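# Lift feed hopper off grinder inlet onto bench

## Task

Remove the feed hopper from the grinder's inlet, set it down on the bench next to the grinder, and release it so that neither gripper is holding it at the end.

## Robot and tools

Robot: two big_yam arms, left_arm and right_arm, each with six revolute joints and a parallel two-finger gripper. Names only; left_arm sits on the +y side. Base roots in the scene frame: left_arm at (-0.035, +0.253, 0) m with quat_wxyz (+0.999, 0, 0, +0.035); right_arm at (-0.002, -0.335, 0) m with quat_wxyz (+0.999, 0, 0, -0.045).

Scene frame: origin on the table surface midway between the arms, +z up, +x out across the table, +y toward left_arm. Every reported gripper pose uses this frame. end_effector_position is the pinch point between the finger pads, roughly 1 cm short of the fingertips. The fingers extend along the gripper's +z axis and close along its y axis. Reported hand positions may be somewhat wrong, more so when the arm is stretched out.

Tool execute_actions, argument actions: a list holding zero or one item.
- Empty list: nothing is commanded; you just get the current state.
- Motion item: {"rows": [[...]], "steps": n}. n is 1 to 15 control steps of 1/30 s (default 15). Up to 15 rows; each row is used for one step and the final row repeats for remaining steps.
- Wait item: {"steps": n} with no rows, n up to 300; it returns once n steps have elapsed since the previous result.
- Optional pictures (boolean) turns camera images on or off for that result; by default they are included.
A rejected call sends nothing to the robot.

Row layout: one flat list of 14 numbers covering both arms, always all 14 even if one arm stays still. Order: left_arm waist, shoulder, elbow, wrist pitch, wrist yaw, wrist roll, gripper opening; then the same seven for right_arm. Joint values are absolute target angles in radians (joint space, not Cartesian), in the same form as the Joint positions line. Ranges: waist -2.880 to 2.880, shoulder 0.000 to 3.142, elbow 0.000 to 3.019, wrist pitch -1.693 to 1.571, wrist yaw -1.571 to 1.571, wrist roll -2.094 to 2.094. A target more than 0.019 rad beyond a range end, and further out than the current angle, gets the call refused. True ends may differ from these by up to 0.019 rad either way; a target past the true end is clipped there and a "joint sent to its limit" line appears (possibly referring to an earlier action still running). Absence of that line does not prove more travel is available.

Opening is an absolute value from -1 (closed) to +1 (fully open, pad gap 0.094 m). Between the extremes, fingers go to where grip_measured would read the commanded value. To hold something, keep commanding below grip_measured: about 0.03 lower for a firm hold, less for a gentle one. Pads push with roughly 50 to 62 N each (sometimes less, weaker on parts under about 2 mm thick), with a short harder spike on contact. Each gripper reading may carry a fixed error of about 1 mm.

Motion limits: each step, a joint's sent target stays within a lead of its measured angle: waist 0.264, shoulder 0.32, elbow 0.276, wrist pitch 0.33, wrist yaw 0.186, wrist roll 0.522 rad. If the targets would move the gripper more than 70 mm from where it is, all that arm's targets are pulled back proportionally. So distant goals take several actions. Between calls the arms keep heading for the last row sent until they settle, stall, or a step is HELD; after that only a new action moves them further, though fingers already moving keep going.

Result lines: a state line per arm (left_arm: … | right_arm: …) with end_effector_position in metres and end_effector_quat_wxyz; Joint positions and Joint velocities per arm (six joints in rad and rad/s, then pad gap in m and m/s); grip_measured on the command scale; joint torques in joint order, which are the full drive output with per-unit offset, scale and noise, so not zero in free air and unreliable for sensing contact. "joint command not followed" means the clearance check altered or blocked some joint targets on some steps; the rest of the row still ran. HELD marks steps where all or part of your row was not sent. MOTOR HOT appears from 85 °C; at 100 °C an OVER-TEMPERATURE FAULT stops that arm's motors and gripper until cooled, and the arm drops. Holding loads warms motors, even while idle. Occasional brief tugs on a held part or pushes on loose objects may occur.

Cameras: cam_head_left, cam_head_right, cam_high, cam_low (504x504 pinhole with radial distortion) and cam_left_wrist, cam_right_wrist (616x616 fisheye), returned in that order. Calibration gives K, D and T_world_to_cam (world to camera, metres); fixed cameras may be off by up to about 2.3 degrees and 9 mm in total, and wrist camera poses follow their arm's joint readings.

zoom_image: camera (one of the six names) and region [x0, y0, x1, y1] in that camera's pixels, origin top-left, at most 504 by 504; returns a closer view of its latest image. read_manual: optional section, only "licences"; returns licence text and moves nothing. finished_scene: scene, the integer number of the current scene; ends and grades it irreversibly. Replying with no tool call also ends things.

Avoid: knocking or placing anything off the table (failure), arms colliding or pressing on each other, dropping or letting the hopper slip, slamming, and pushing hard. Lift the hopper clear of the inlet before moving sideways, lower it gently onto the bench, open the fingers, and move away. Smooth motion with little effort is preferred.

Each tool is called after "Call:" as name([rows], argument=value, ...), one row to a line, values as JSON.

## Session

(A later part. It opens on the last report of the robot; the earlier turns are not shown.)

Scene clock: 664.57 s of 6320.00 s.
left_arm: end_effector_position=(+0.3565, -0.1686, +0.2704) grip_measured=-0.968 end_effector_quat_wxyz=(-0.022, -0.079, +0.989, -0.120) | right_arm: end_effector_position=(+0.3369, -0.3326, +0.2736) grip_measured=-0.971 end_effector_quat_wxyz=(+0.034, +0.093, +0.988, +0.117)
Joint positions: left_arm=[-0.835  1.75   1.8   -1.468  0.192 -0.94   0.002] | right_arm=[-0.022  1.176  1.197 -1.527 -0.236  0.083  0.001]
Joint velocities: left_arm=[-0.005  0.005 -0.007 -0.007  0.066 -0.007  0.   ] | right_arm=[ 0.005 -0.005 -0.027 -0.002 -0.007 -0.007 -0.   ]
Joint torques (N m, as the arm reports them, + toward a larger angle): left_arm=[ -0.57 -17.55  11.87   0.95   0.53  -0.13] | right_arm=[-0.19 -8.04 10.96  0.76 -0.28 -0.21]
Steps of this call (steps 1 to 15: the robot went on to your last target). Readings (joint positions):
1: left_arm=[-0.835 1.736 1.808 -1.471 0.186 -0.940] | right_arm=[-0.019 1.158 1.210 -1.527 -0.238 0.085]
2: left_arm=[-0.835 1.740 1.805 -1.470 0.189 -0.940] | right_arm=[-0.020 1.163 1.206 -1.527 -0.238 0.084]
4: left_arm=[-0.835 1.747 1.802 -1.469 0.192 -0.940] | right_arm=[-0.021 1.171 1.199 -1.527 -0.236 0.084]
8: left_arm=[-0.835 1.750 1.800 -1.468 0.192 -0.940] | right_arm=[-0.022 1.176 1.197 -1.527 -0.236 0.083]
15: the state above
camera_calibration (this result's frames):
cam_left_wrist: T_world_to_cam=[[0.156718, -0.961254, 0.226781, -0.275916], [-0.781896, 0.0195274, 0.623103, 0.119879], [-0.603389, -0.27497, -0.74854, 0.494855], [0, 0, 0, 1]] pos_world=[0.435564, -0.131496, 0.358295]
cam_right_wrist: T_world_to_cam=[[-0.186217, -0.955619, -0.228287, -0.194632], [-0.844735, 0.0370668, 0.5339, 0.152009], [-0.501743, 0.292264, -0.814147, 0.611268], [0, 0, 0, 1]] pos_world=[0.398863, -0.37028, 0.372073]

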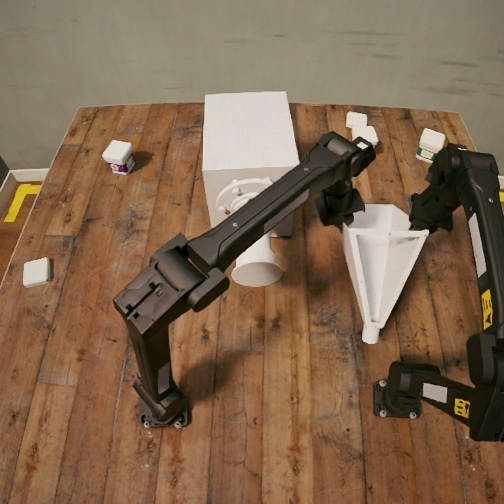

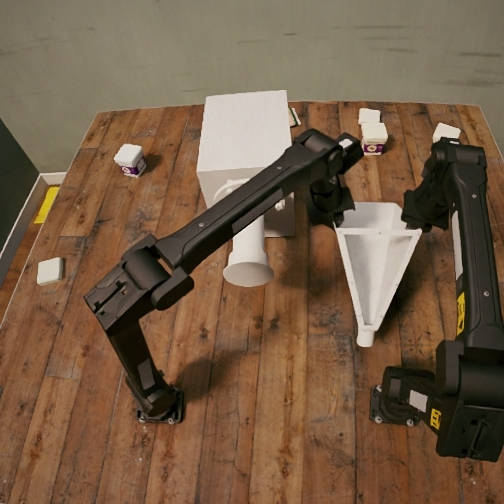

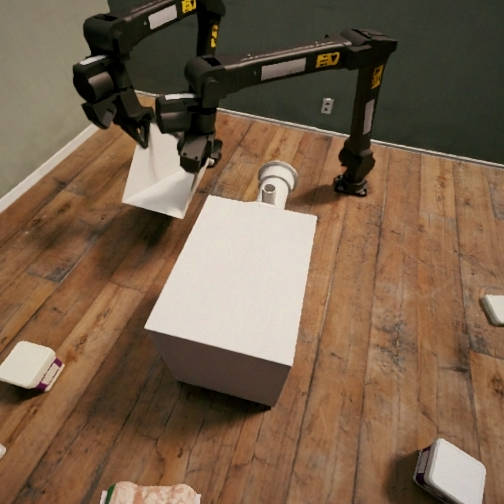

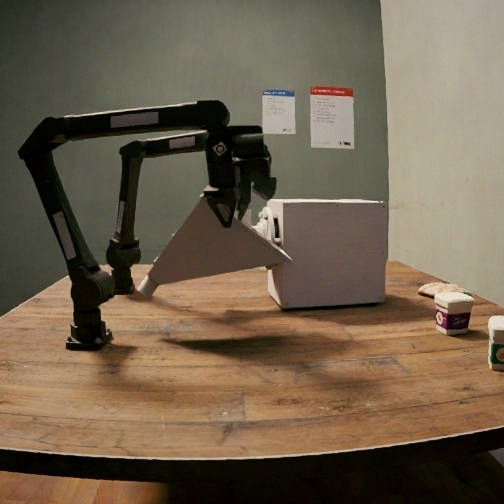

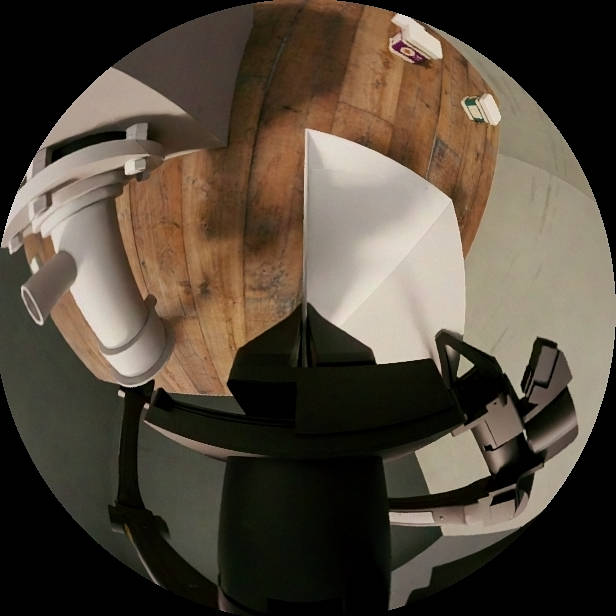

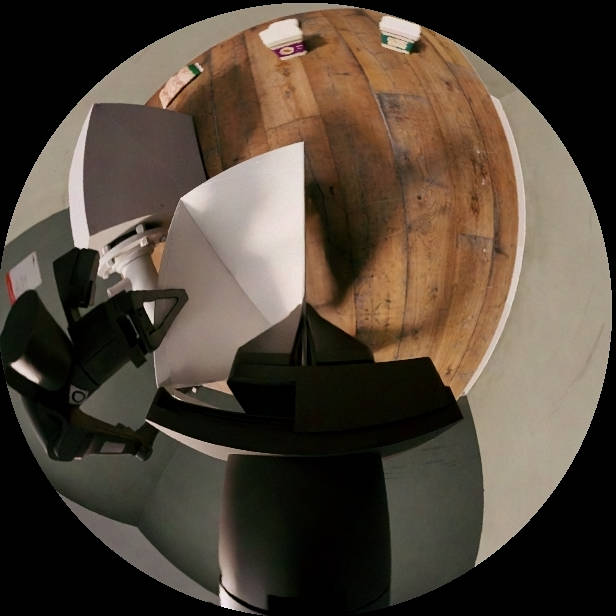

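Call:
execute_actions([
  {"rows": [[-0.826,1.728,1.816,-1.46,0.209,-0.943,-1,-0.02,1.169,1.22,-1.519,-0.235,0.084,-1],[-0.824,1.734,1.814,-1.46,0.215,-0.941,-1,-0.019,1.176,1.218,-1.518,-0.234,0.084,-1],[-0.822,1.739,1.812,-1.46,0.221,-0.939,-1,-0.018,1.183,1.215,-1.517,-0.233,0.085,-1],[-0.82,1.745,1.81,-1.46,0.228,-0.937,-1,-0.018,1.19,1.212,-1.516,-0.232,0.086,-1],[-0.818,1.75,1.808,-1.46,0.234,-0.935,-1,-0.017,1.198,1.21,-1.515,-0.231,0.087,-1],[-0.815,1.756,1.806,-1.46,0.24,-0.933,-1,-0.017,1.205,1.207,-1.513,-0.23,0.087,-1],[-0.813,1.761,1.804,-1.46,0.246,-0.931,-1,-0.016,1.212,1.204,-1.512,-0.229,0.088,-1],[-0.811,1.766,1.801,-1.46,0.252,-0.929,-1,-0.016,1.219,1.201,-1.511,-0.228,0.089,-1],[-0.809,1.772,1.799,-1.46,0.258,-0.927,-1,-0.015,1.226,1.199,-1.51,-0.227,0.09,-1],[-0.807,1.777,1.797,-1.46,0.264,-0.925,-1,-0.015,1.233,1.196,-1.509,-0.226,0.09,-1],[-0.805,1.783,1.795,-1.46,0.27,-0.923,-1,-0.014,1.24,1.193,-1.508,-0.225,0.091,-1],[-0.803,1.788,1.793,-1.46,0.277,-0.921,-1,-0.014,1.247,1.191,-1.507,-0.224,0.092,-1],[-0.801,1.794,1.791,-1.46,0.283,-0.919,-1,-0.013,1.254,1.188,-1.506,-0.223,0.092,-1],[-0.799,1.799,1.789,-1.46,0.289,-0.917,-1,-0.013,1.261,1.185,-1.505,-0.222,0.093,-1],[-0.797,1.804,1.787,-1.46,0.295,-0.915,-1,-0.012,1.269,1.183,-1.504,-0.221,0.094,-1]], "steps": 15},
], pictures=false)

Call:
execute_actions([
  {"rows": [[-0.794,1.81,1.785,-1.46,0.301,-0.913,-1,-0.012,1.276,1.18,-1.502,-0.22,0.095,-1],[-0.792,1.815,1.783,-1.46,0.307,-0.911,-1,-0.011,1.283,1.177,-1.501,-0.218,0.095,-1],[-0.79,1.821,1.781,-1.46,0.313,-0.909,-1,-0.01,1.29,1.174,-1.50,-0.217,0.096,-1],[-0.788,1.826,1.779,-1.46,0.319,-0.907,-1,-0.01,1.297,1.172,-1.499,-0.216,0.097,-1],[-0.786,1.832,1.777,-1.46,0.326,-0.905,-1,-0.009,1.304,1.169,-1.498,-0.215,0.098,-1],[-0.784,1.837,1.775,-1.46,0.332,-0.903,-1,-0.009,1.311,1.166,-1.497,-0.214,0.098,-1],[-0.782,1.842,1.772,-1.46,0.338,-0.901,-1,-0.008,1.318,1.164,-1.496,-0.213,0.099,-1],[-0.78,1.848,1.77,-1.46,0.344,-0.899,-1,-0.008,1.325,1.161,-1.495,-0.212,0.10,-1],[-0.778,1.853,1.768,-1.46,0.35,-0.897,-1,-0.007,1.332,1.158,-1.494,-0.211,0.101,-1],[-0.776,1.859,1.766,-1.46,0.356,-0.895,-1,-0.007,1.34,1.156,-1.493,-0.21,0.101,-1],[-0.773,1.864,1.764,-1.46,0.362,-0.893,-1,-0.006,1.347,1.153,-1.491,-0.209,0.102,-1],[-0.771,1.87,1.762,-1.46,0.369,-0.891,-1,-0.006,1.354,1.15,-1.49,-0.208,0.103,-1],[-0.769,1.875,1.76,-1.46,0.375,-0.889,-1,-0.005,1.361,1.147,-1.489,-0.207,0.103,-1],[-0.767,1.88,1.758,-1.46,0.381,-0.887,-1,-0.005,1.368,1.145,-1.488,-0.206,0.104,-1],[-0.765,1.886,1.756,-1.46,0.387,-0.885,-1,-0.004,1.375,1.142,-1.487,-0.205,0.105,-1]], "steps": 15},
], pictures=false)

Call:
execute_actions([
  {"steps": 15},
])

Scene clock: 687.23 s of 6320.00 s.
left_arm: end_effector_position=(+0.3593, -0.1725, +0.2305) grip_measured=-0.968 end_effector_quat_wxyz=(-0.077, -0.085, +0.986, -0.120) | right_arm: end_effector_position=(+0.3424, -0.3357, +0.2359) grip_measured=-0.971 end_effector_quat_wxyz=(-0.016, +0.099, +0.989, +0.111)
Joint positions: left_arm=[-0.812  1.813  1.78  -1.462  0.277 -0.924  0.002] | right_arm=[-0.022  1.258  1.168 -1.515 -0.222  0.083  0.001]
Joint velocities: left_arm=[ 0.044  0.2   -0.076  0.017  0.242  0.022 -0.   ] | right_arm=[ 0.005  0.259 -0.115  0.056  0.037 -0.007  0.   ]
Joint torques (N m, as the arm reports them, + toward a larger angle): left_arm=[ -0.25 -17.67  11.15   0.56   0.63   0.02] | right_arm=[ 0.93 -8.5  10.36  0.86 -0.15  0.11]
Steps of this call (steps 1 to 15: the robot went on to your last target; steps 16 to 90: nothing new was sent; then 19.17 s passed at rest; steps 91 to 105: all 15 steps of this action). Readings (joint positions):
91: left_arm=[-0.835 1.750 1.800 -1.468 0.193 -0.940] | right_arm=[-0.022 1.176 1.197 -1.527 -0.236 0.083]
92: left_arm=[-0.835 1.750 1.800 -1.468 0.196 -0.940] | right_arm=[-0.022 1.176 1.197 -1.527 -0.235 0.083]
94: left_arm=[-0.833 1.752 1.799 -1.468 0.205 -0.940] | right_arm=[-0.022 1.177 1.197 -1.527 -0.232 0.083]
98: left_arm=[-0.825 1.765 1.796 -1.467 0.229 -0.935] | right_arm=[-0.022 1.197 1.194 -1.526 -0.229 0.083]
105: the state above

Scene clock: 687.73 s of 6320.00 s.
left_arm: end_effector_position=(+0.3599, -0.1728, +0.1814) grip_measured=-0.968 end_effector_quat_wxyz=(-0.141, -0.091, +0.979, -0.117) | right_arm: end_effector_position=(+0.3454, -0.3350, +0.1889) grip_measured=-0.971 end_effector_quat_wxyz=(-0.074, +0.101, +0.987, +0.106)
Joint positions: left_arm=[-0.786  1.891  1.752 -1.458  0.368 -0.897  0.002] | right_arm=[-0.014  1.362  1.132 -1.492 -0.211  0.084  0.001]
Joint velocities: left_arm=[ 0.044  0.171 -0.051 -0.002  0.242  0.081 -0.001] | right_arm=[ 0.015  0.21  -0.071  0.056  0.022 -0.022  0.001]
Joint torques (N m, as the arm reports them, + toward a larger angle): left_arm=[  0.11 -17.76  10.26   0.02   0.75   0.03] | right_arm=[ 1.23 -9.41  9.57  0.39  0.02  0.2 ]
Steps of this call (steps 1 to 15: all 15 steps of this action). Readings (joint positions):
1: left_arm=[-0.810 1.820 1.778 -1.461 0.284 -0.922] | right_arm=[-0.022 1.267 1.164 -1.513 -0.221 0.083]
2: left_arm=[-0.808 1.827 1.776 -1.461 0.290 -0.921] | right_arm=[-0.022 1.276 1.161 -1.511 -0.220 0.083]
4: left_arm=[-0.804 1.838 1.772 -1.460 0.302 -0.918] | right_arm=[-0.021 1.291 1.155 -1.507 -0.219 0.083]
8: left_arm=[-0.798 1.857 1.765 -1.458 0.325 -0.910] | right_arm=[-0.019 1.316 1.147 -1.502 -0.216 0.083]
15: the state above

Scene clock: 688.23 s of 6320.00 s.
left_arm: end_effector_position=(+0.3604, -0.1724, +0.1686) grip_measured=-0.968 end_effector_quat_wxyz=(-0.150, -0.089, +0.978, -0.113) | right_arm: end_effector_position=(+0.3440, -0.3342, +0.1767) grip_measured=-0.971 end_effector_quat_wxyz=(-0.090, +0.105, +0.985, +0.105)
Joint positions: left_arm=[-0.782  1.911  1.746 -1.455  0.376 -0.884  0.002] | right_arm=[-0.012  1.387  1.121 -1.487 -0.21   0.092  0.001]
Joint velocities: left_arm=[ 0.005 -0.015 -0.002  0.007 -0.037 -0.022  0.001] | right_arm=[-0.005 -0.005  0.007  0.002 -0.051 -0.007 -0.001]
Joint torques (N m, as the arm reports them, + toward a larger angle): left_arm=[  0.04 -18.97  10.67  -0.19   0.71   0.01] | right_arm=[ 0.92 -9.46  9.97 -0.02  0.02  0.13]
Steps of this call (steps 1 to 15: the robot went on to your last target). Readings (joint positions):
1: left_arm=[-0.784 1.896 1.751 -1.457 0.372 -0.895] | right_arm=[-0.013 1.368 1.130 -1.490 -0.211 0.085]
2: left_arm=[-0.783 1.901 1.749 -1.457 0.375 -0.893] | right_arm=[-0.012 1.375 1.128 -1.489 -0.210 0.086]
4: left_arm=[-0.783 1.908 1.747 -1.456 0.376 -0.889] | right_arm=[-0.012 1.383 1.123 -1.487 -0.210 0.088]
8: left_arm=[-0.783 1.911 1.746 -1.455 0.376 -0.885] | right_arm=[-0.012 1.387 1.121 -1.487 -0.210 0.091]
15: the state above
camera_calibration (this result's frames):
cam_left_wrist: T_world_to_cam=[[0.200023, -0.961456, 0.18866, -0.266264], [-0.595714, 0.0335357, 0.802496, 0.0914795], [-0.777892, -0.272905, -0.566045, 0.452433], [0, 0, 0, 1]] pos_world=[0.459699, -0.135598, 0.232919]
cam_right_wrist: T_world_to_cam=[[-0.233633, -0.956412, -0.175191, -0.21024], [-0.685827, 0.034375, 0.726953, 0.120144], [-0.689244, 0.289991, -0.663964, 0.5736], [0, 0, 0, 1]] pos_world=[0.428629, -0.371545, 0.256679]

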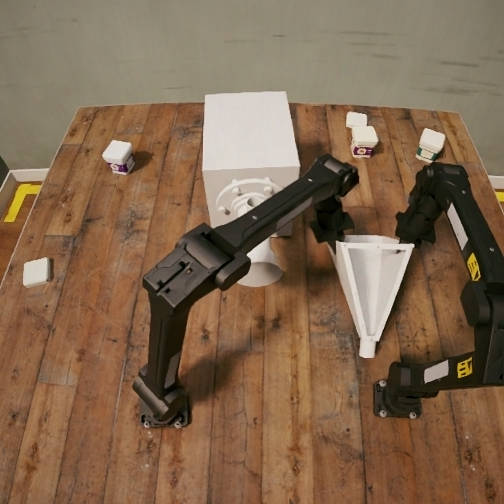

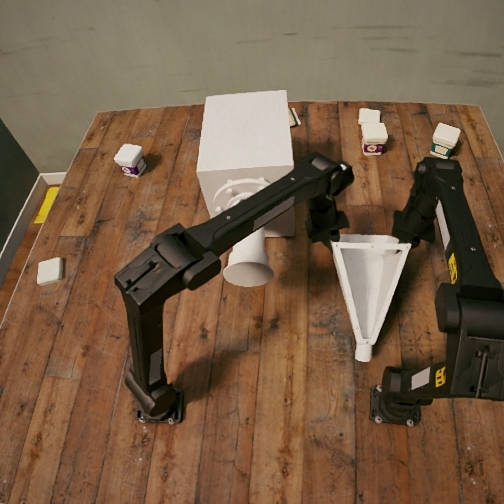

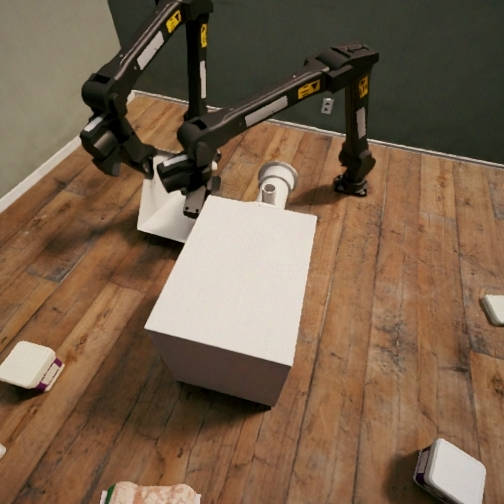

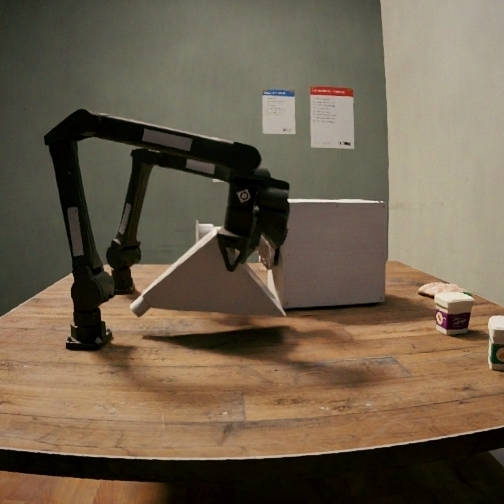

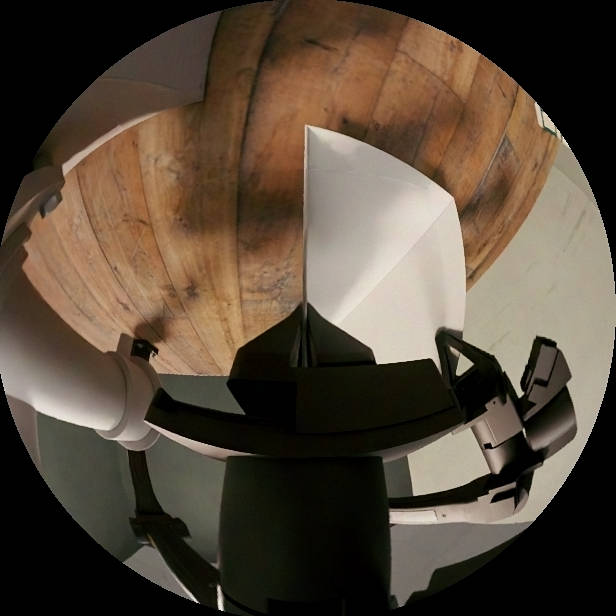

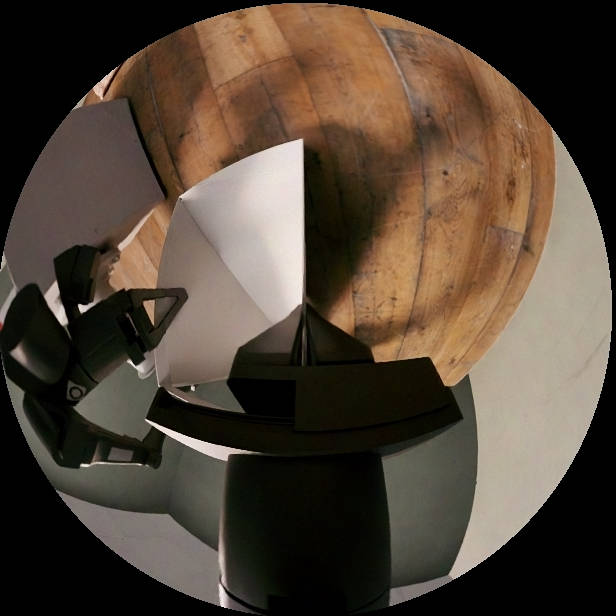

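Call:
execute_actions([
  {"rows": [[-0.765,1.89,1.755,-1.46,0.389,-0.885,-1,-0.004,1.379,1.14,-1.485,-0.205,0.105,-1],[-0.764,1.894,1.754,-1.459,0.391,-0.885,-1,-0.005,1.384,1.138,-1.484,-0.205,0.105,-1],[-0.764,1.898,1.754,-1.459,0.394,-0.885,-1,-0.005,1.388,1.136,-1.482,-0.205,0.104,-1],[-0.764,1.901,1.753,-1.458,0.396,-0.885,-1,-0.005,1.393,1.135,-1.48,-0.204,0.104,-1],[-0.763,1.905,1.752,-1.458,0.398,-0.885,-1,-0.005,1.397,1.133,-1.479,-0.204,0.104,-1],[-0.763,1.909,1.751,-1.457,0.40,-0.885,-1,-0.006,1.401,1.131,-1.477,-0.204,0.104,-1],[-0.763,1.913,1.75,-1.457,0.402,-0.885,-1,-0.006,1.406,1.129,-1.475,-0.204,0.104,-1],[-0.762,1.917,1.75,-1.456,0.405,-0.884,-1,-0.006,1.41,1.127,-1.474,-0.204,0.103,-1],[-0.762,1.921,1.749,-1.456,0.407,-0.884,-1,-0.006,1.415,1.125,-1.472,-0.204,0.103,-1],[-0.762,1.925,1.748,-1.455,0.409,-0.884,-1,-0.007,1.419,1.123,-1.47,-0.204,0.103,-1],[-0.761,1.929,1.747,-1.455,0.411,-0.884,-1,-0.007,1.423,1.121,-1.469,-0.203,0.103,-1],[-0.761,1.932,1.746,-1.454,0.413,-0.884,-1,-0.007,1.428,1.12,-1.467,-0.203,0.103,-1],[-0.761,1.936,1.746,-1.454,0.416,-0.884,-1,-0.007,1.432,1.118,-1.465,-0.203,0.102,-1],[-0.76,1.94,1.745,-1.453,0.418,-0.884,-1,-0.008,1.437,1.116,-1.464,-0.203,0.102,-1],[-0.76,1.944,1.744,-1.453,0.42,-0.884,-1,-0.008,1.441,1.114,-1.462,-0.203,0.102,-1]], "steps": 15},
], pictures=false)

Call:
execute_actions([
  {"steps": 18},
])

Scene clock: 707.50 s of 6320.00 s.
left_arm: end_effector_position=(+0.3602, -0.1737, +0.1469) grip_measured=-0.968 end_effector_quat_wxyz=(-0.174, -0.093, +0.974, -0.110) | right_arm: end_effector_position=(+0.3449, -0.3349, +0.1548) grip_measured=-0.971 end_effector_quat_wxyz=(-0.111, +0.107, +0.983, +0.103)
Joint positions: left_arm=[-0.776  1.949  1.74  -1.45   0.405 -0.879  0.002] | right_arm=[-0.012  1.434  1.103 -1.464 -0.206  0.092  0.001]
Joint velocities: left_arm=[ 0.005  0.142 -0.027 -0.002  0.154  0.007 -0.001] | right_arm=[-0.015  0.171 -0.085  0.071 -0.022 -0.007 -0.   ]
Joint torques (N m, as the arm reports them, + toward a larger angle): left_arm=[  0.18 -18.4   10.1   -0.29   0.72  -0.04] | right_arm=[  0.73 -10.51   9.12   0.11   0.02   0.1 ]
Steps of this call (steps 1 to 15: the robot went on to your last target; steps 16 to 90: nothing new was sent; then 15.77 s passed at rest; steps 91 to 105: all 15 steps of this action). Readings (joint positions):
91: left_arm=[-0.782 1.911 1.746 -1.455 0.376 -0.884] | right_arm=[-0.012 1.387 1.121 -1.487 -0.210 0.092]
92: left_arm=[-0.782 1.911 1.746 -1.455 0.377 -0.884] | right_arm=[-0.012 1.387 1.121 -1.487 -0.210 0.092]
94: left_arm=[-0.782 1.911 1.746 -1.455 0.379 -0.884] | right_arm=[-0.012 1.388 1.121 -1.486 -0.210 0.092]
98: left_arm=[-0.779 1.918 1.746 -1.453 0.386 -0.883] | right_arm=[-0.012 1.396 1.119 -1.480 -0.209 0.092]
105: the state above

Scene clock: 708.10 s of 6320.00 s.
left_arm: end_effector_position=(+0.3594, -0.1737, +0.1378) grip_measured=-0.968 end_effector_quat_wxyz=(-0.181, -0.093, +0.973, -0.106) | right_arm: end_effector_position=(+0.3436, -0.3348, +0.1460) grip_measured=-0.971 end_effector_quat_wxyz=(-0.121, +0.108, +0.981, +0.103)
Joint positions: left_arm=[-0.776  1.964  1.736 -1.448  0.41  -0.875  0.002] | right_arm=[-0.012  1.452  1.095 -1.458 -0.206  0.092  0.001]
Joint velocities: left_arm=[-0.015 -0.005 -0.007 -0.007 -0.022  0.037 -0.001] | right_arm=[ 0.005 -0.005 -0.007 -0.002 -0.037 -0.007 -0.   ]
Joint torques (N m, as the arm reports them, + toward a larger angle): left_arm=[ -0.26 -19.02  10.11  -0.36   0.66  -0.07] | right_arm=[  1.75 -12.25   9.55   0.1   -0.05   0.09]
Steps of this call (steps 1 to 18: the robot went on to your last target). Readings (joint positions):
1: left_arm=[-0.776 1.954 1.739 -1.450 0.408 -0.878] | right_arm=[-0.012 1.440 1.101 -1.462 -0.206 0.092]
2: left_arm=[-0.776 1.958 1.738 -1.450 0.409 -0.878] | right_arm=[-0.012 1.444 1.099 -1.460 -0.206 0.092]
4: left_arm=[-0.776 1.963 1.736 -1.449 0.410 -0.877] | right_arm=[-0.012 1.451 1.096 -1.459 -0.206 0.092]
8: left_arm=[-0.776 1.964 1.736 -1.448 0.410 -0.876] | right_arm=[-0.012 1.452 1.095 -1.458 -0.206 0.092]
18: the state above
camera_calibration (this result's frames):
cam_left_wrist: T_world_to_cam=[[0.211821, -0.9628, 0.167773, -0.263142], [-0.544313, 0.0263559, 0.838468, 0.0910022], [-0.811699, -0.268926, -0.518482, 0.440162], [0, 0, 0, 1]] pos_world=[0.462552, -0.137381, 0.196061]
cam_right_wrist: T_world_to_cam=[[-0.243236, -0.956258, -0.162502, -0.214842], [-0.639573, 0.0321638, 0.768057, 0.119499], [-0.729234, 0.290751, -0.61942, 0.560662], [0, 0, 0, 1]] pos_world=[0.433025, -0.372301, 0.220592]

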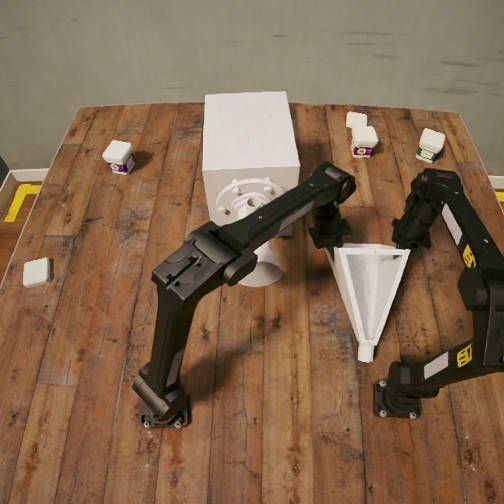

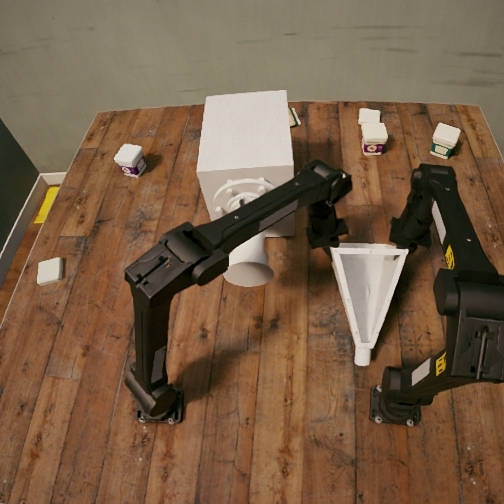

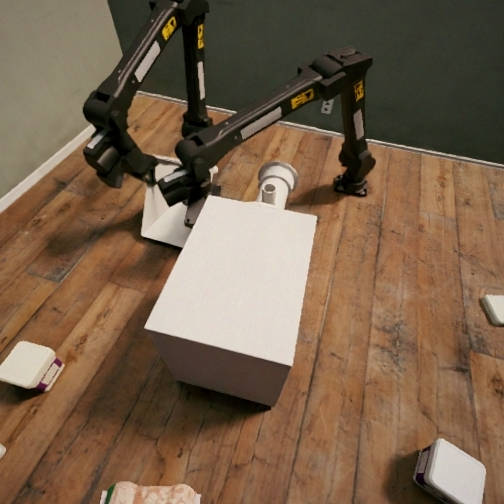

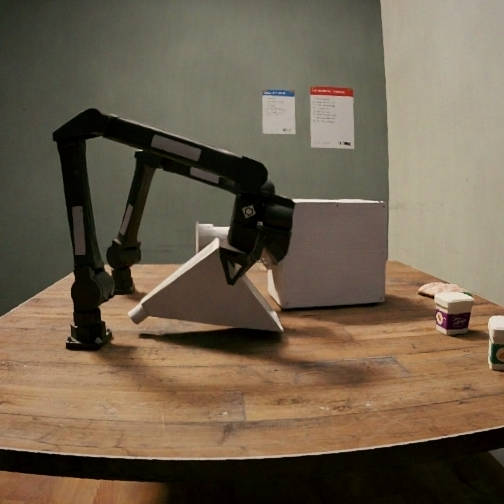

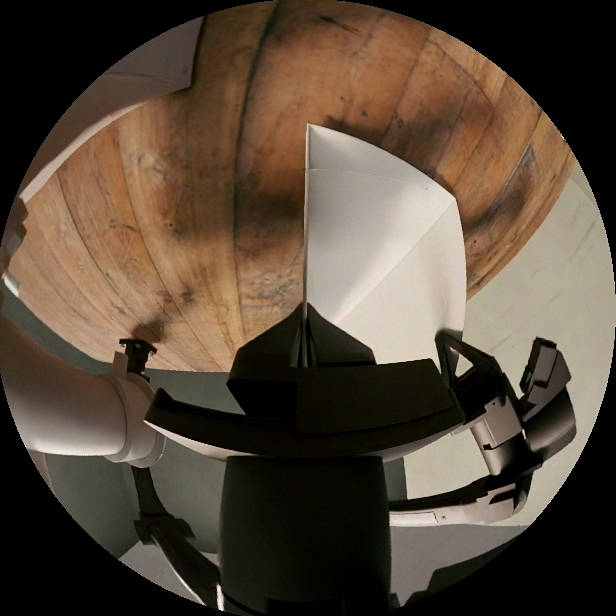

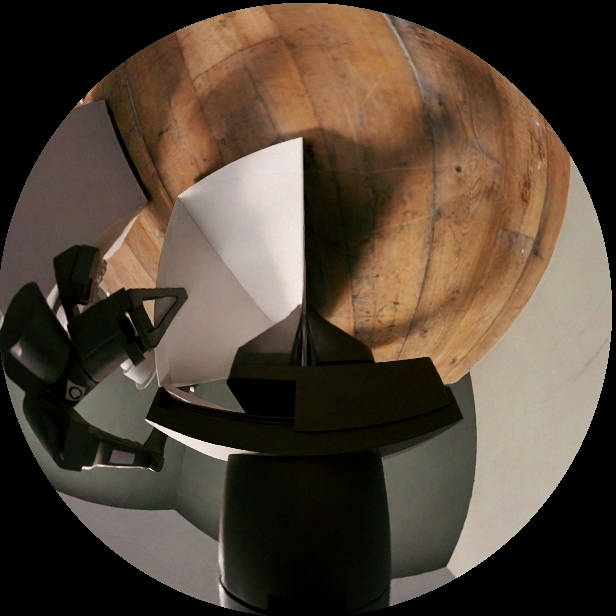

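Call:
execute_actions(actions=[])

Scene clock: 718.37 s of 6320.00 s.
left_arm: end_effector_position=(+0.3594, -0.1737, +0.1378) grip_measured=-0.968 end_effector_quat_wxyz=(-0.181, -0.093, +0.973, -0.106) | right_arm: end_effector_position=(+0.3436, -0.3348, +0.1460) grip_measured=-0.971 end_effector_quat_wxyz=(-0.121, +0.108, +0.981, +0.103)
Joint positions: left_arm=[-0.776  1.964  1.736 -1.448  0.41  -0.875  0.002] | right_arm=[-0.012  1.452  1.095 -1.458 -0.206  0.092  0.001]
Joint velocities: left_arm=[ 0.005  0.005  0.002  0.012 -0.022 -0.066 -0.   ] | right_arm=[-0.005 -0.005 -0.012 -0.002 -0.037 -0.022 -0.   ]
Joint torques (N m, as the arm reports them, + toward a larger angle): left_arm=[ -0.25 -18.97  10.22  -0.29   0.67  -0.07] | right_arm=[ -0.02 -11.36   9.47   0.25  -0.02   0.07]
Steps of this call (steps 1 to 15: the robot went on to your last target; steps 16 to 90: nothing new was sent; then 7.27 s passed at rest). Readings (joint positions):
1: left_arm=[-0.776 1.964 1.736 -1.448 0.410 -0.875] | right_arm=[-0.012 1.452 1.095 -1.458 -0.206 0.092]
2: left_arm=[-0.776 1.964 1.736 -1.448 0.410 -0.875] | right_arm=[-0.012 1.452 1.095 -1.458 -0.206 0.092]
4: left_arm=[-0.776 1.964 1.736 -1.448 0.410 -0.875] | right_arm=[-0.012 1.452 1.095 -1.458 -0.206 0.092]
8: left_arm=[-0.776 1.964 1.736 -1.448 0.410 -0.875] | right_arm=[-0.012 1.452 1.095 -1.458 -0.206 0.092]
90: the state above
All arms were judged still, so your last target was given up. Only a new action makes them travel on or press farther. Fingers that are still opening or closing keep moving.
camera_calibration (this result's frames):
cam_left_wrist: T_world_to_cam=[[0.211821, -0.9628, 0.167773, -0.263142], [-0.544313, 0.0263559, 0.838468, 0.0910022], [-0.811699, -0.268926, -0.518482, 0.440162], [0, 0, 0, 1]] pos_world=[0.462552, -0.137381, 0.196061]
cam_right_wrist: T_world_to_cam=[[-0.243236, -0.956258, -0.162502, -0.214842], [-0.639573, 0.0321638, 0.768057, 0.119499], [-0.729234, 0.290751, -0.61942, 0.560662], [0, 0, 0, 1]] pos_world=[0.433025, -0.372301, 0.220592]

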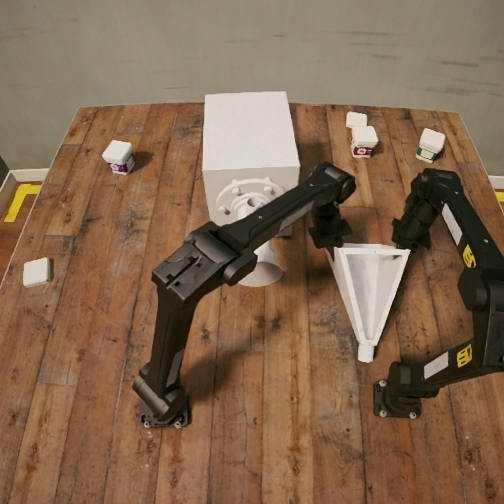

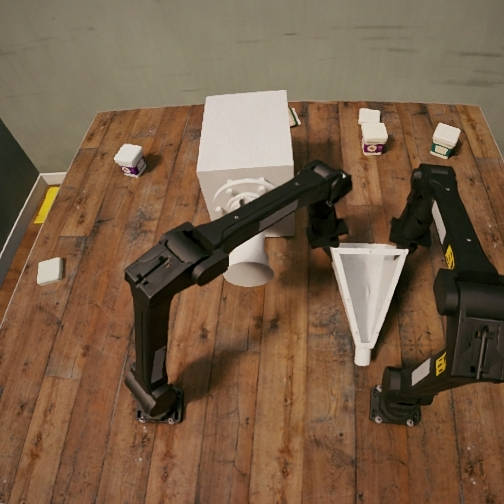

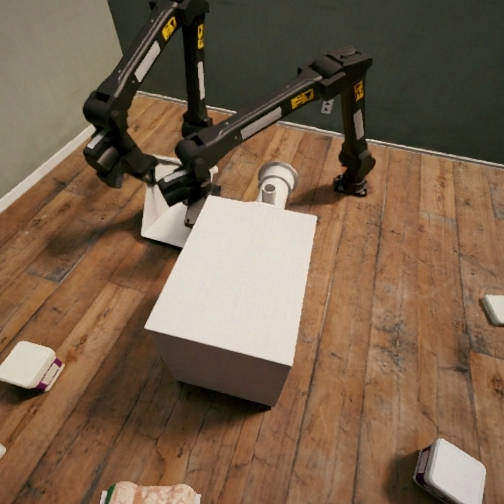

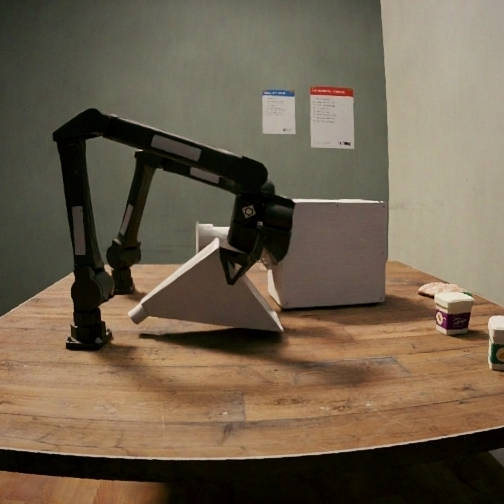

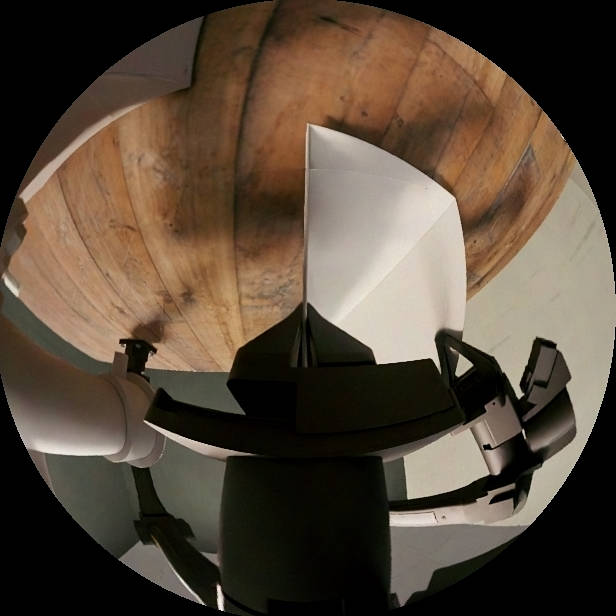

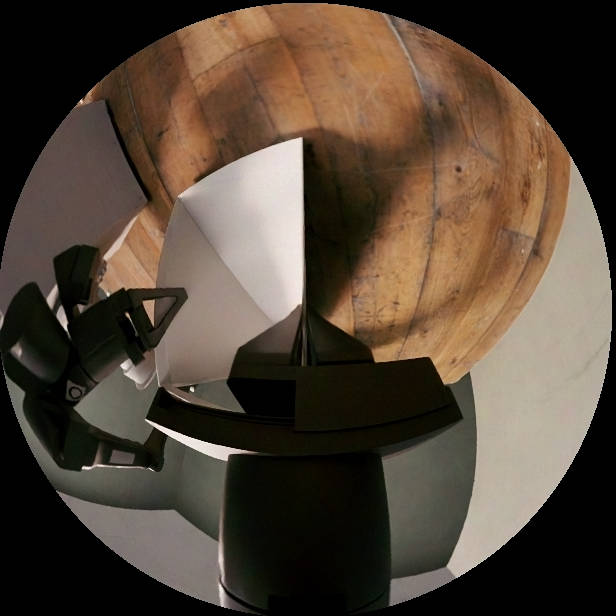

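Call:
execute_actions([
  {"rows":[[-0.76,1.945,1.742,-1.450,0.42,-0.884,-1,-0.008,1.442,1.112,-1.459,-0.203,0.102,-1],[-0.76,1.946,1.740,-1.447,0.42,-0.884,-1,-0.008,1.444,1.110,-1.455,-0.203,0.102,-1],[-0.76,1.947,1.738,-1.444,0.42,-0.884,-1,-0.008,1.445,1.108,-1.452,-0.203,0.102,-1],[-0.76,1.948,1.736,-1.441,0.42,-0.884,-1,-0.008,1.446,1.106,-1.448,-0.203,0.102,-1],[-0.76,1.949,1.734,-1.438,0.42,-0.884,-1,-0.008,1.448,1.103,-1.445,-0.203,0.102,-1],[-0.76,1.950,1.732,-1.435,0.42,-0.884,-1,-0.008,1.449,1.101,-1.442,-0.203,0.102,-1],[-0.76,1.951,1.730,-1.432,0.42,-0.884,-1,-0.008,1.450,1.099,-1.438,-0.203,0.102,-1],[-0.76,1.952,1.728,-1.429,0.42,-0.884,-1,-0.008,1.451,1.097,-1.435,-0.203,0.102,-1],[-0.76,1.952,1.726,-1.427,0.42,-0.884,-1,-0.008,1.453,1.095,-1.431,-0.203,0.102,-1],[-0.76,1.953,1.724,-1.424,0.42,-0.884,-1,-0.008,1.454,1.093,-1.428,-0.203,0.102,-1]],"steps":15},
])

Scene clock: 724.43 s of 6320.00 s.
left_arm: end_effector_position=(+0.3613, -0.1741, +0.1294) grip_measured=-0.968 end_effector_quat_wxyz=(-0.177, -0.092, +0.974, -0.110) | right_arm: end_effector_position=(+0.3448, -0.3350, +0.1379) grip_measured=-0.971 end_effector_quat_wxyz=(-0.116, +0.107, +0.982, +0.102)
Joint positions: left_arm=[-0.774  1.967  1.719 -1.418  0.41  -0.873  0.002] | right_arm=[-0.012  1.457  1.078 -1.427 -0.206  0.092  0.001]
Joint velocities: left_arm=[-0.015 -0.005  0.002  0.012 -0.051 -0.007  0.   ] | right_arm=[-0.005  0.005 -0.002  0.007  0.037 -0.022  0.001]
Joint torques (N m, as the arm reports them, + toward a larger angle): left_arm=[ -0.47 -18.71   9.93  -0.39   0.67  -0.08] | right_arm=[ -0.06 -10.     8.8   -0.18  -0.1    0.1 ]
Steps of this call (steps 1 to 90: nothing new was sent; then 2.57 s passed at rest; steps 91 to 105: all 15 steps of this action). Readings (joint positions):
91: left_arm=[-0.776 1.964 1.736 -1.448 0.410 -0.875] | right_arm=[-0.012 1.452 1.095 -1.458 -0.206 0.092]
92: left_arm=[-0.776 1.964 1.736 -1.447 0.410 -0.875] | right_arm=[-0.012 1.452 1.095 -1.457 -0.206 0.092]
94: left_arm=[-0.775 1.964 1.735 -1.442 0.410 -0.875] | right_arm=[-0.012 1.452 1.094 -1.453 -0.206 0.092]
98: left_arm=[-0.774 1.964 1.728 -1.429 0.410 -0.874] | right_arm=[-0.012 1.452 1.088 -1.440 -0.206 0.092]
105: the state above
camera_calibration (this result's frames):
cam_left_wrist: T_world_to_cam=[[0.210536, -0.961537, 0.176413, -0.262937], [-0.551186, 0.0322831, 0.833757, 0.103159], [-0.807384, -0.272772, -0.523189, 0.435573], [0, 0, 0, 1]] pos_world=[0.463892, -0.137342, 0.188263]
cam_right_wrist: T_world_to_cam=[[-0.241547, -0.956504, -0.163573, -0.216574], [-0.647095, 0.0331546, 0.761688, 0.130348], [-0.723134, 0.289831, -0.626957, 0.555153], [0, 0, 0, 1]] pos_world=[0.433485, -0.372376, 0.213347]

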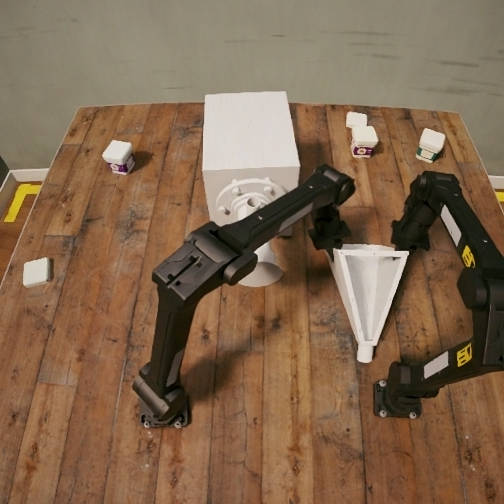

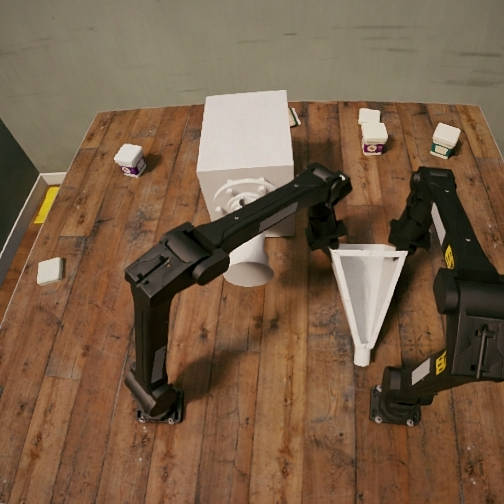

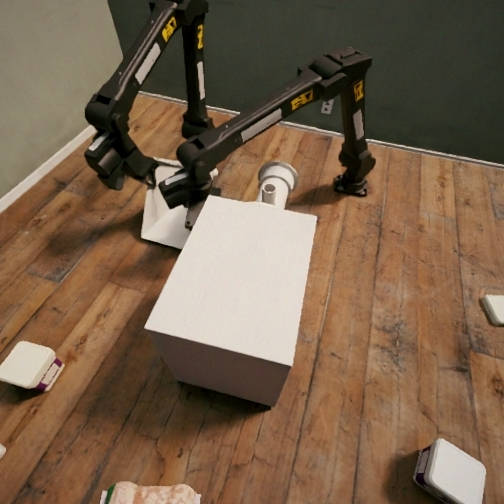

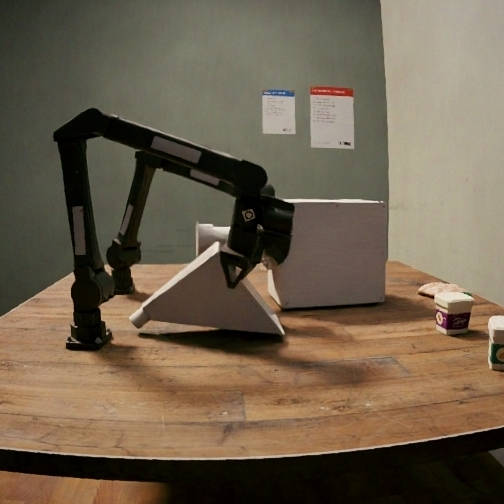

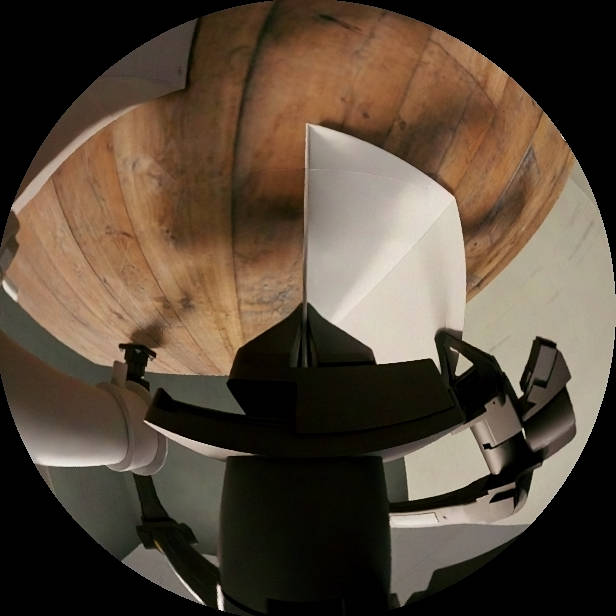

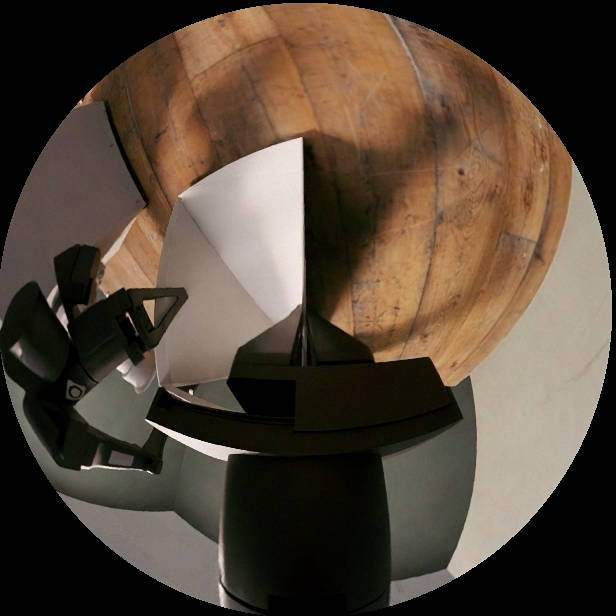

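Call:
execute_actions([
  {"rows":[[-0.76,1.954,1.722,-1.421,0.42,-0.884,-1,-0.008,1.455,1.091,-1.425,-0.203,0.102,-1],[-0.76,1.955,1.720,-1.418,0.42,-0.884,-1,-0.008,1.457,1.089,-1.421,-0.203,0.102,-1],[-0.76,1.956,1.718,-1.415,0.42,-0.884,-1,-0.008,1.458,1.087,-1.418,-0.203,0.102,-1],[-0.76,1.957,1.716,-1.412,0.42,-0.884,-1,-0.008,1.459,1.085,-1.414,-0.203,0.102,-1],[-0.76,1.958,1.714,-1.409,0.42,-0.884,-1,-0.008,1.461,1.082,-1.411,-0.203,0.102,-1],[-0.76,1.959,1.712,-1.406,0.42,-0.884,-1,-0.008,1.462,1.080,-1.408,-0.203,0.102,-1],[-0.76,1.960,1.710,-1.403,0.42,-0.884,-1,-0.008,1.463,1.078,-1.404,-0.203,0.102,-1],[-0.76,1.961,1.708,-1.400,0.42,-0.884,-1,-0.008,1.464,1.076,-1.401,-0.203,0.102,-1],[-0.76,1.961,1.706,-1.398,0.42,-0.884,-1,-0.008,1.466,1.074,-1.397,-0.203,0.102,-1],[-0.76,1.962,1.704,-1.395,0.42,-0.884,-1,-0.008,1.467,1.072,-1.394,-0.203,0.102,-1]],"steps":15},
])

Call:
zoom_image(camera="cam_low", region=[110, 230, 310, 360])

Scene clock: 731.77 s of 6320.00 s.
left_arm: end_effector_position=(+0.3613, -0.1744, +0.1167) grip_measured=-0.968 end_effector_quat_wxyz=(-0.177, -0.092, +0.974, -0.111) | right_arm: end_effector_position=(+0.3448, -0.3350, +0.1251) grip_measured=-0.971 end_effector_quat_wxyz=(-0.117, +0.107, +0.982, +0.102)
Joint positions: left_arm=[-0.774  1.977  1.7   -1.389  0.411 -0.873  0.002] | right_arm=[-0.012  1.471  1.057 -1.393 -0.206  0.092  0.001]
Joint velocities: left_arm=[-0.005 -0.005 -0.017  0.002 -0.066 -0.037 -0.   ] | right_arm=[ 0.005  0.015 -0.007 -0.002 -0.022  0.022  0.   ]
Joint torques (N m, as the arm reports them, + toward a larger angle): left_arm=[ -0.17 -18.72   9.8   -0.41   0.62  -0.08] | right_arm=[  0.95 -10.23   9.01   0.23  -0.03   0.12]
Steps of this call (steps 1 to 15: the robot went on to your last target; steps 16 to 90: nothing new was sent; then 3.83 s passed at rest; steps 91 to 105: all 15 steps of this action). Readings (joint positions):
91: left_arm=[-0.774 1.967 1.719 -1.417 0.410 -0.873] | right_arm=[-0.012 1.457 1.078 -1.426 -0.206 0.092]
92: left_arm=[-0.774 1.967 1.718 -1.416 0.410 -0.873] | right_arm=[-0.012 1.457 1.078 -1.425 -0.206 0.092]
94: left_arm=[-0.774 1.967 1.716 -1.411 0.410 -0.873] | right_arm=[-0.012 1.457 1.076 -1.421 -0.206 0.092]
98: left_arm=[-0.774 1.969 1.707 -1.400 0.410 -0.873] | right_arm=[-0.012 1.460 1.067 -1.408 -0.206 0.092]
105: the state above
camera_calibration (this result's frames):
cam_left_wrist: T_world_to_cam=[[0.210822, -0.961404, 0.176794, -0.261119], [-0.550332, 0.0327414, 0.834304, 0.113498], [-0.807892, -0.273184, -0.522189, 0.4289], [0, 0, 0, 1]] pos_world=[0.464015, -0.137589, 0.17544]
cam_right_wrist: T_world_to_cam=[[-0.241795, -0.956478, -0.163353, -0.218607], [-0.645938, 0.033037, 0.762675, 0.139529], [-0.724085, 0.289927, -0.625814, 0.547321], [0, 0, 0, 1]] pos_world=[0.433576, -0.372385, 0.200396]

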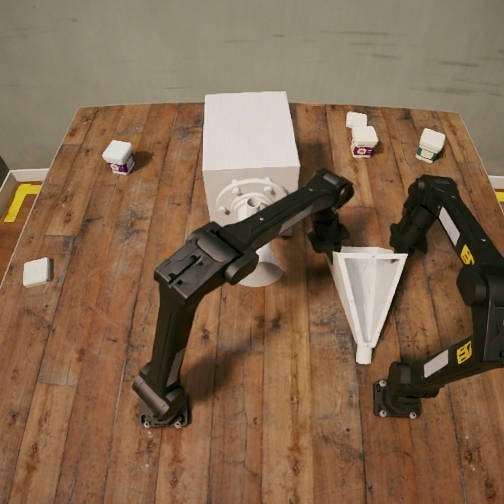

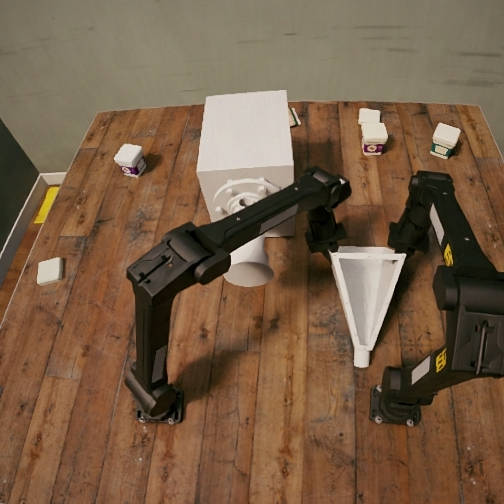

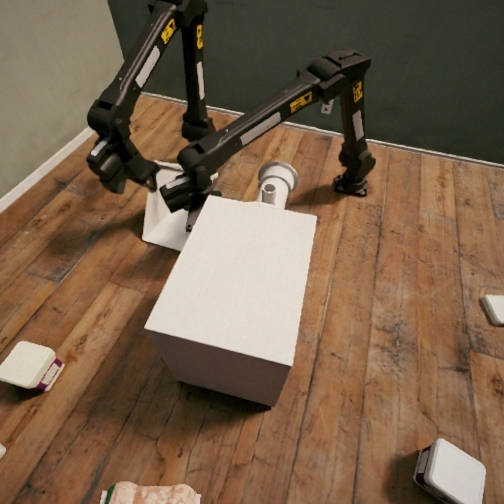

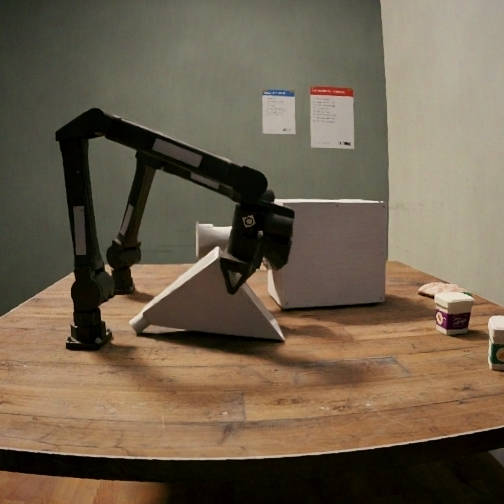

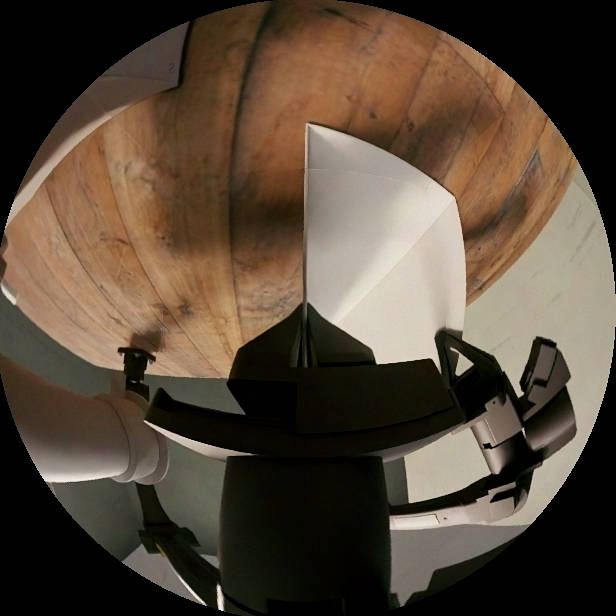

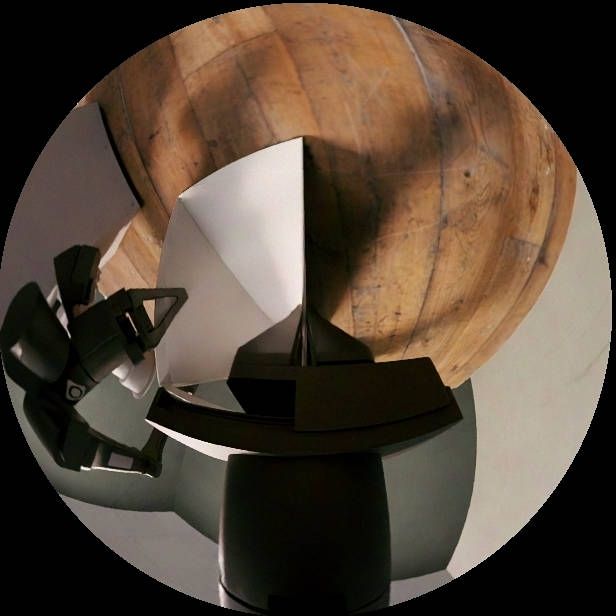

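Region (110, 230, 310, 360) of cam_low's 504x504 image, scaled by 2.520, with more detail than that image has; it fills the top 328 rows of this view, and the rest is white.

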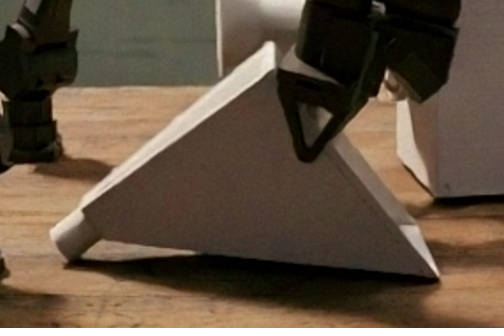

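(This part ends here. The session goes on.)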